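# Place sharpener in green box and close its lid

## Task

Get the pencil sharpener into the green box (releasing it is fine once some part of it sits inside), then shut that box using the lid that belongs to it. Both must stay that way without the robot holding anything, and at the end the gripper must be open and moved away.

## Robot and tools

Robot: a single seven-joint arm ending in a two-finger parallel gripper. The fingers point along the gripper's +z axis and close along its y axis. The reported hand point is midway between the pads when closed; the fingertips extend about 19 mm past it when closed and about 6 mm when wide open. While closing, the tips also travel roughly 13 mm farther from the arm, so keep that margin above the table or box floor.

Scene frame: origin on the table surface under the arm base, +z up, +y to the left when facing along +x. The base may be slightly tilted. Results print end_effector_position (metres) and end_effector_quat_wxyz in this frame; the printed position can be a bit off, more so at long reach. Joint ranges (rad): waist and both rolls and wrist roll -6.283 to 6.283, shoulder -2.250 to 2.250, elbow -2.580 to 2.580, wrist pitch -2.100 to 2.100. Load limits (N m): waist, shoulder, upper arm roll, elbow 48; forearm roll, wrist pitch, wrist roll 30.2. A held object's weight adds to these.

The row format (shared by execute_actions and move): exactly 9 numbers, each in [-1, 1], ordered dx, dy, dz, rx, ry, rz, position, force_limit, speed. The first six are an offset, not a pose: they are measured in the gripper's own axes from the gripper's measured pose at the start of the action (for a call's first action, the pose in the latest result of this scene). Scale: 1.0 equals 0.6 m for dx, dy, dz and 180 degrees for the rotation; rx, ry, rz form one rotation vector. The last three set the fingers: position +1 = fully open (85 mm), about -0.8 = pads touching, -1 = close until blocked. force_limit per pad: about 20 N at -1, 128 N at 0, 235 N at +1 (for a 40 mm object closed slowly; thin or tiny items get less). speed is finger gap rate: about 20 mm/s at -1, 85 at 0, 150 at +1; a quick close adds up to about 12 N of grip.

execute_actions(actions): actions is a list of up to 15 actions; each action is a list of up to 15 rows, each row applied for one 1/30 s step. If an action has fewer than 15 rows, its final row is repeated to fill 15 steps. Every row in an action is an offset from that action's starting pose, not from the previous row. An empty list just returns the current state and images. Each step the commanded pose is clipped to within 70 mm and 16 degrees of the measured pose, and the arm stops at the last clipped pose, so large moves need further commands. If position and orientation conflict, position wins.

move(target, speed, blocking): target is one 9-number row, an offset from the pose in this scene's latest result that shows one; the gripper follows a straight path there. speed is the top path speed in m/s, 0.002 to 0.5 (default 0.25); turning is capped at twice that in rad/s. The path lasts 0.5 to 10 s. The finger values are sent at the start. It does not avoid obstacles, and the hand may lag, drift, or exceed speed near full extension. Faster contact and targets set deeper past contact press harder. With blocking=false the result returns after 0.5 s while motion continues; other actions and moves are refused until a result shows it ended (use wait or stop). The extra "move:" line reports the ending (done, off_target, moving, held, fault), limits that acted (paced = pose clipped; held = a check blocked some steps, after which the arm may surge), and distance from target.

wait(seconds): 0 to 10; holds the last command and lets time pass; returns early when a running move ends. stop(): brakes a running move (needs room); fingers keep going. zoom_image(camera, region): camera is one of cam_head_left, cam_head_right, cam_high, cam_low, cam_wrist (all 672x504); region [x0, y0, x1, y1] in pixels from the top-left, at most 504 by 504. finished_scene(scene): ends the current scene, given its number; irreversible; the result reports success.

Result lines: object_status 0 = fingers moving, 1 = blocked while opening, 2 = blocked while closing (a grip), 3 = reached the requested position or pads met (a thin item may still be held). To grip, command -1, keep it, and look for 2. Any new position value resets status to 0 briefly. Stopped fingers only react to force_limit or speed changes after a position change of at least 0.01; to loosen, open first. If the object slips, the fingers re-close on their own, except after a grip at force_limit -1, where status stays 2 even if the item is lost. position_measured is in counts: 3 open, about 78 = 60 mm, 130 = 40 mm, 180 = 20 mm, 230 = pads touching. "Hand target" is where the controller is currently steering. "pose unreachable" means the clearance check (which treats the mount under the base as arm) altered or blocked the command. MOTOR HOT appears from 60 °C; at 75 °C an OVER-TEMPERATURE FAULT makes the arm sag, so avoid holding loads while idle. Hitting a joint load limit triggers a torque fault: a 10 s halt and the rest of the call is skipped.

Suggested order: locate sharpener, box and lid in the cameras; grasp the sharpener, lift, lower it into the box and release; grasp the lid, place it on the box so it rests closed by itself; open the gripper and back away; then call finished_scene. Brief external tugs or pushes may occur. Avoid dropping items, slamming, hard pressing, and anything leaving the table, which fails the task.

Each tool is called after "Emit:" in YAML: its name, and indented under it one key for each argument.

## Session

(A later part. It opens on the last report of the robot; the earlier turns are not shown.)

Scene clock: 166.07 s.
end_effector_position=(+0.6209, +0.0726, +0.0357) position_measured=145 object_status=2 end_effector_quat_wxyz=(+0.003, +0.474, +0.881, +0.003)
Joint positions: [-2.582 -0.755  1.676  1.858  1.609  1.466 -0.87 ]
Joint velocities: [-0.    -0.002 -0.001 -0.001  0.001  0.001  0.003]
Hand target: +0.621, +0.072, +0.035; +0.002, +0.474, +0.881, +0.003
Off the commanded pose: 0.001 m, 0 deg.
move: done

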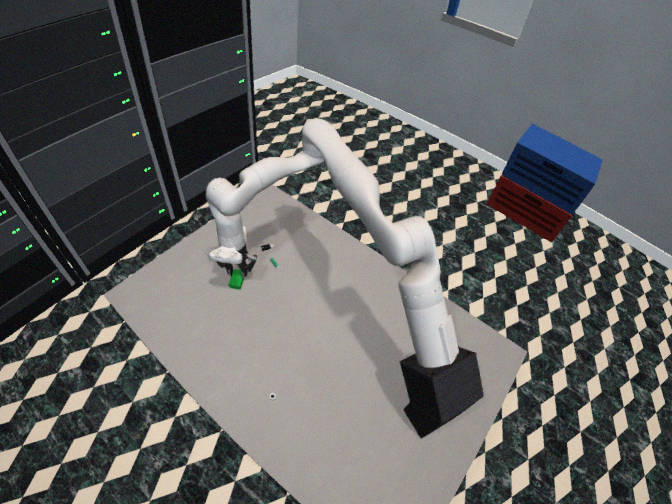

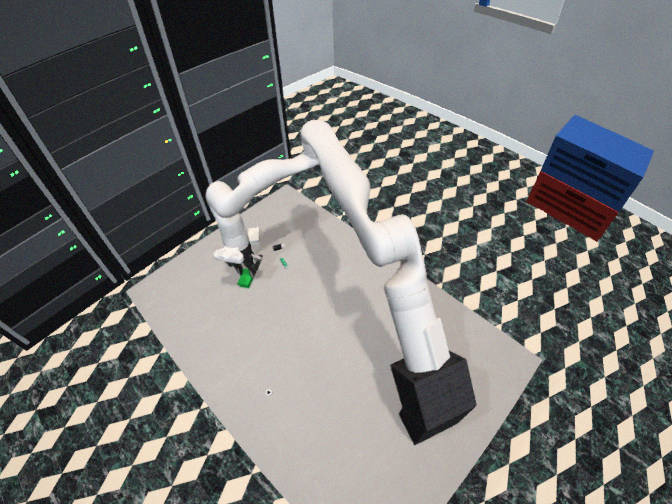

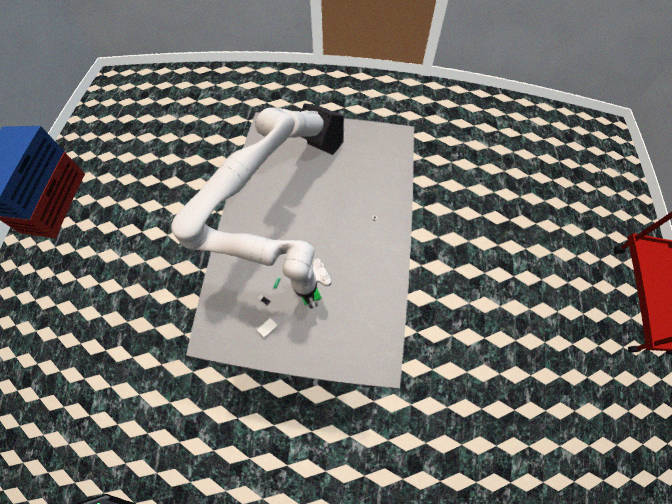

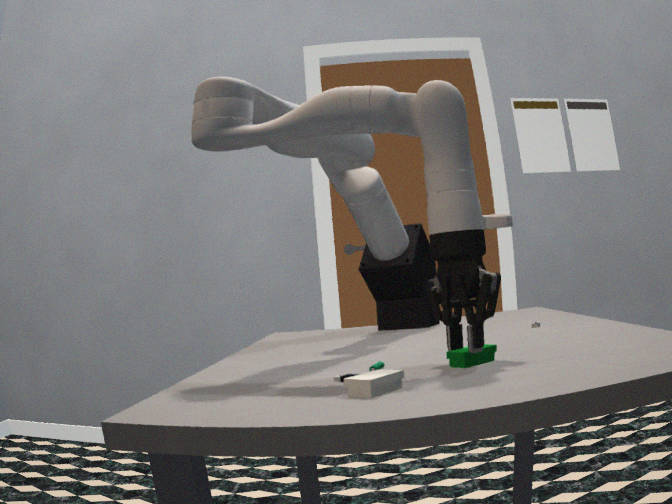

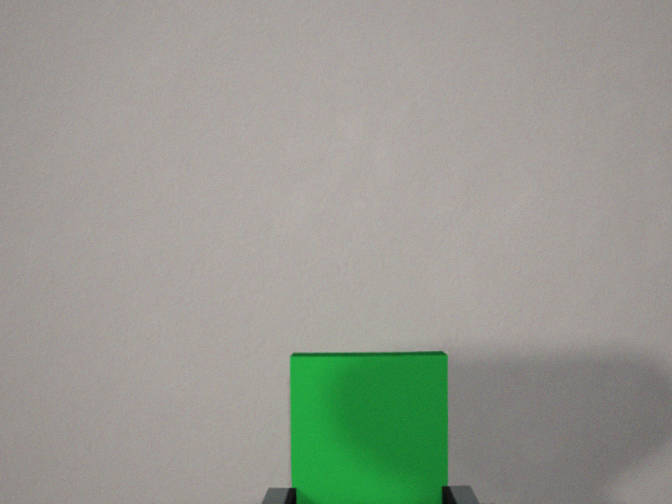

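Lid has slid over the rim. A touch lower, then release.

Emit:
move:
  target: [0,0,0.004,0,0,0,-1,-0.6,-0.5]
  speed: 0.01

Emit:
execute_actions:
  actions:
    - [[0,0,0,0,0,0,1,0,-0.3]]
    - [[0,0,0,0,0,0,1,0,-0.3]]
    - [[0,0,0,0,0,0,1,0,-0.3]]

Emit:
move:
  target: [0,0,-0.25,0,0,0,1,0,0]
  speed: 0.15

Emit:
zoom_image:
  camera: "cam_low"
  region: [400, 300, 540, 400]

Scene clock: 172.47 s.
end_effector_position=(+0.6215, +0.0733, +0.0355) position_measured=145 object_status=2 end_effector_quat_wxyz=(+0.004, +0.473, +0.881, +0.004)
Joint positions: [-2.583 -0.757  1.675  1.858  1.613  1.467 -0.869]
Joint velocities: [-0.    -0.002 -0.002  0.001  0.002  0.003 -0.001]
Hand target: +0.621, +0.073, +0.033; +0.003, +0.474, +0.881, +0.003
Off the commanded pose: 0.002 m, 0 deg.
move: done

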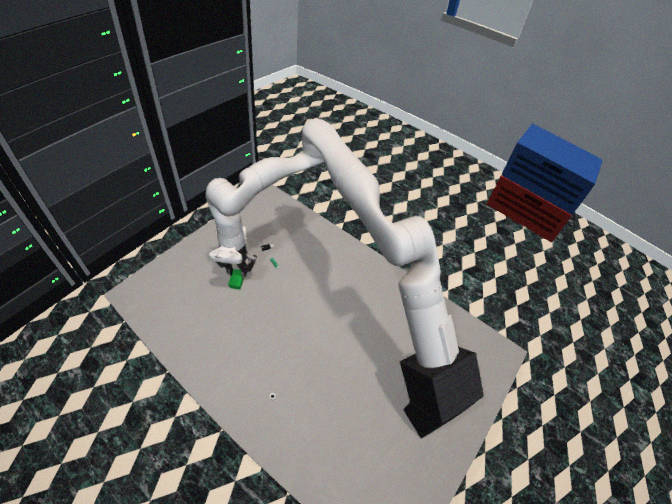

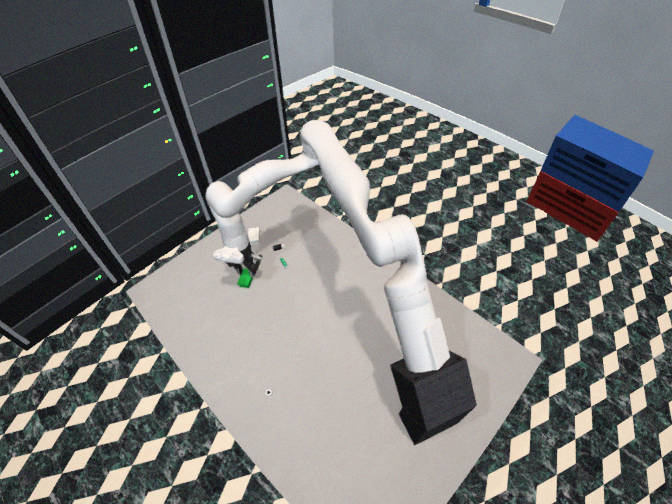

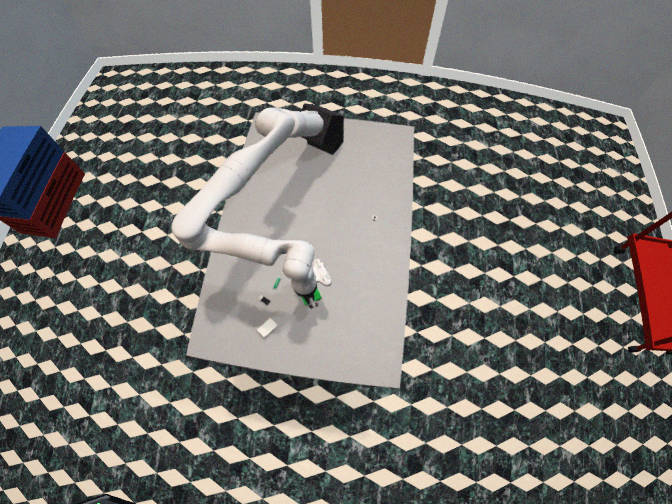

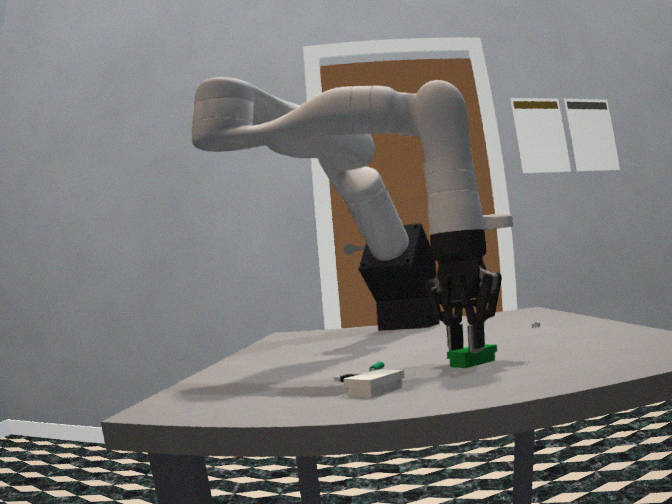

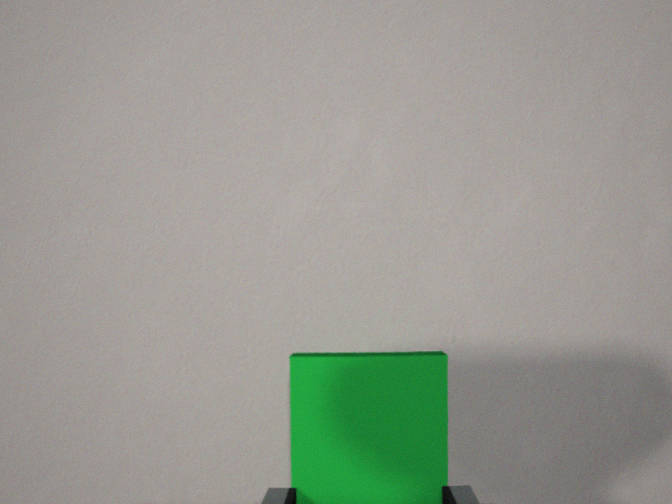

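Scene clock: 173.97 s.
end_effector_position=(+0.6215, +0.0733, +0.0355) position_measured=3 object_status=3 end_effector_quat_wxyz=(+0.004, +0.473, +0.881, +0.004)
Joint positions: [-2.583 -0.756  1.676  1.858  1.613  1.466 -0.869]
Joint velocities: [-0.     0.001  0.    -0.001  0.002  0.002  0.001]
Hand target: +0.622, +0.073, +0.036; +0.004, +0.473, +0.881, +0.004
Off the commanded pose: 0.000 m, 0 deg.

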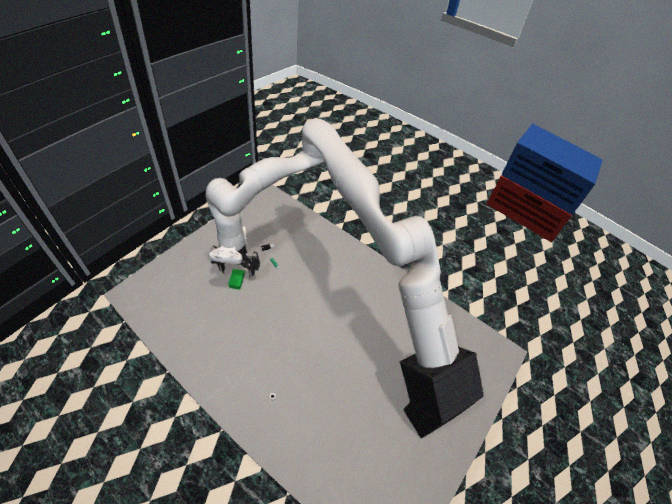

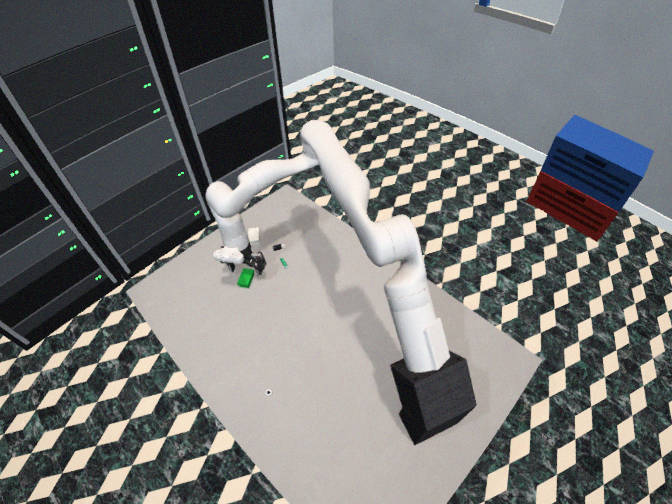

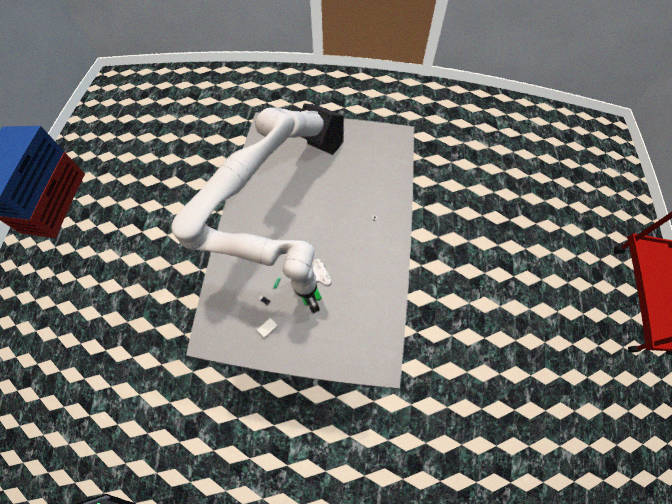

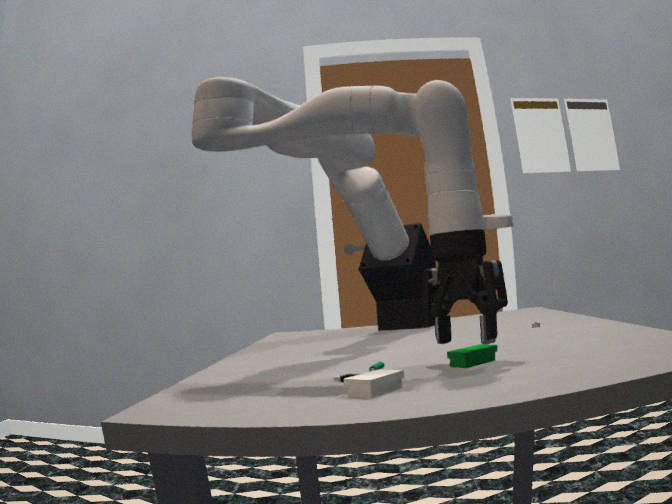

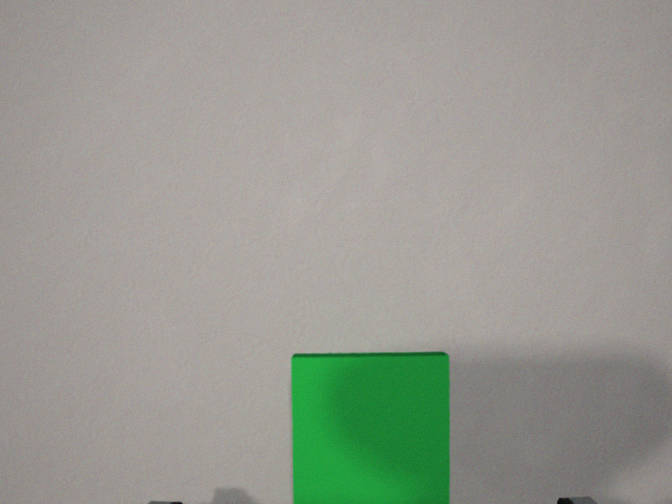

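Scene clock: 175.37 s.
end_effector_position=(+0.6195, +0.0728, +0.1854) position_measured=3 object_status=3 end_effector_quat_wxyz=(+0.003, +0.473, +0.881, +0.004)
Joint positions: [-2.544 -0.499  1.434  1.83   1.306  1.601 -0.838]
Joint velocities: [ 0.003  0.002 -0.002  0.     0.001  0.004  0.   ]
Hand target: +0.620, +0.073, +0.186; +0.004, +0.473, +0.881, +0.004
Off the commanded pose: 0.001 m, 0 deg.
move: done

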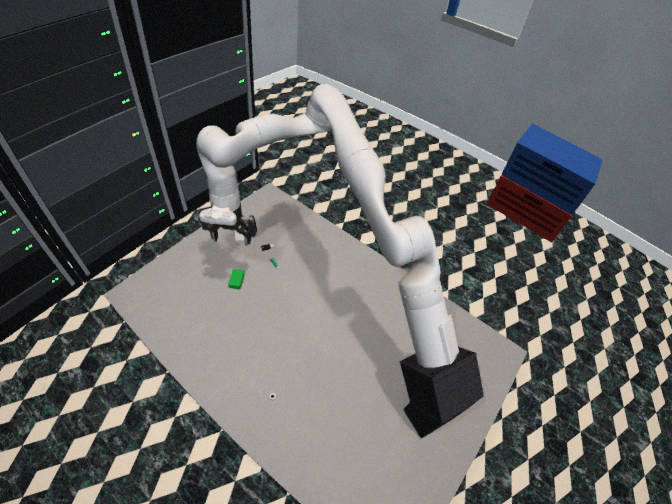

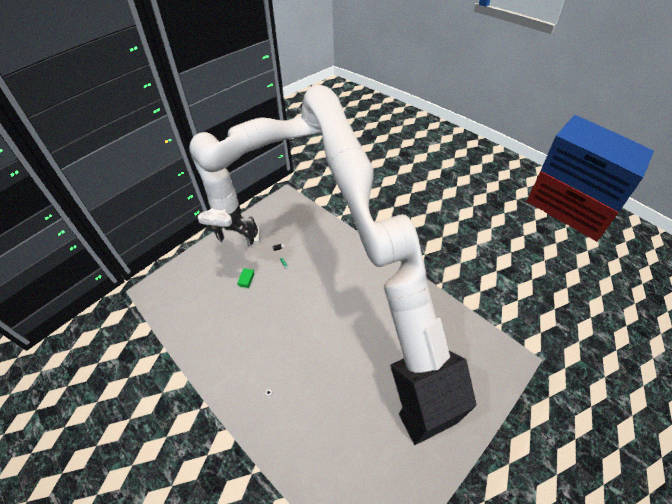

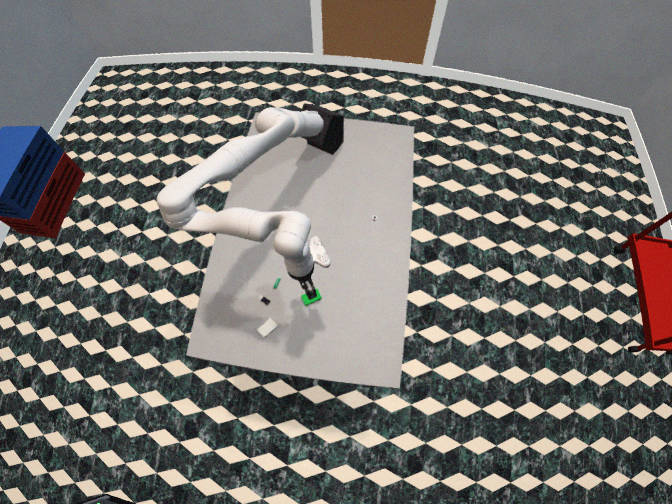

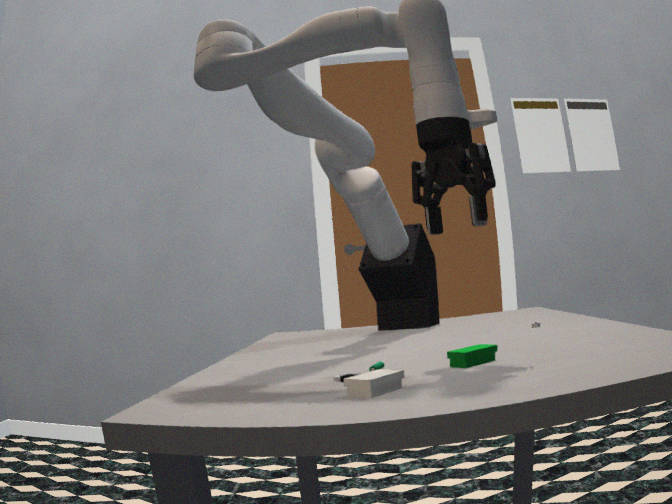

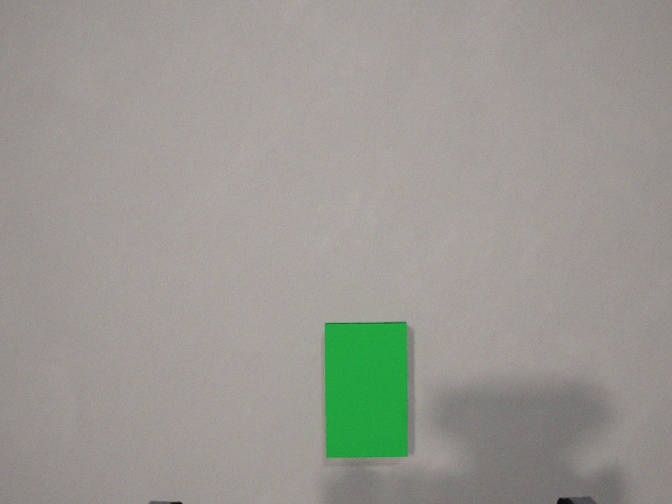

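Region (400, 300, 540, 400) of cam_low's 672x504 image, scaled by 3.600, with more detail than that image has; it fills the top 360 rows of this view, and the rest is white.

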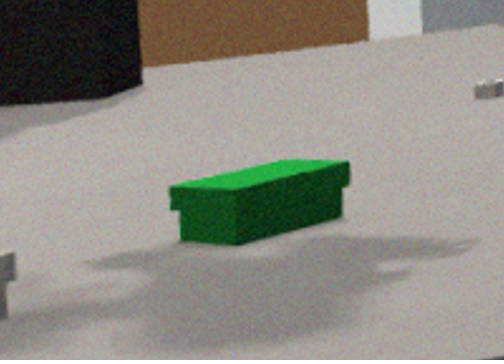

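Emit:
finished_scene:
  scene: 1

The scene is finished: the task was done.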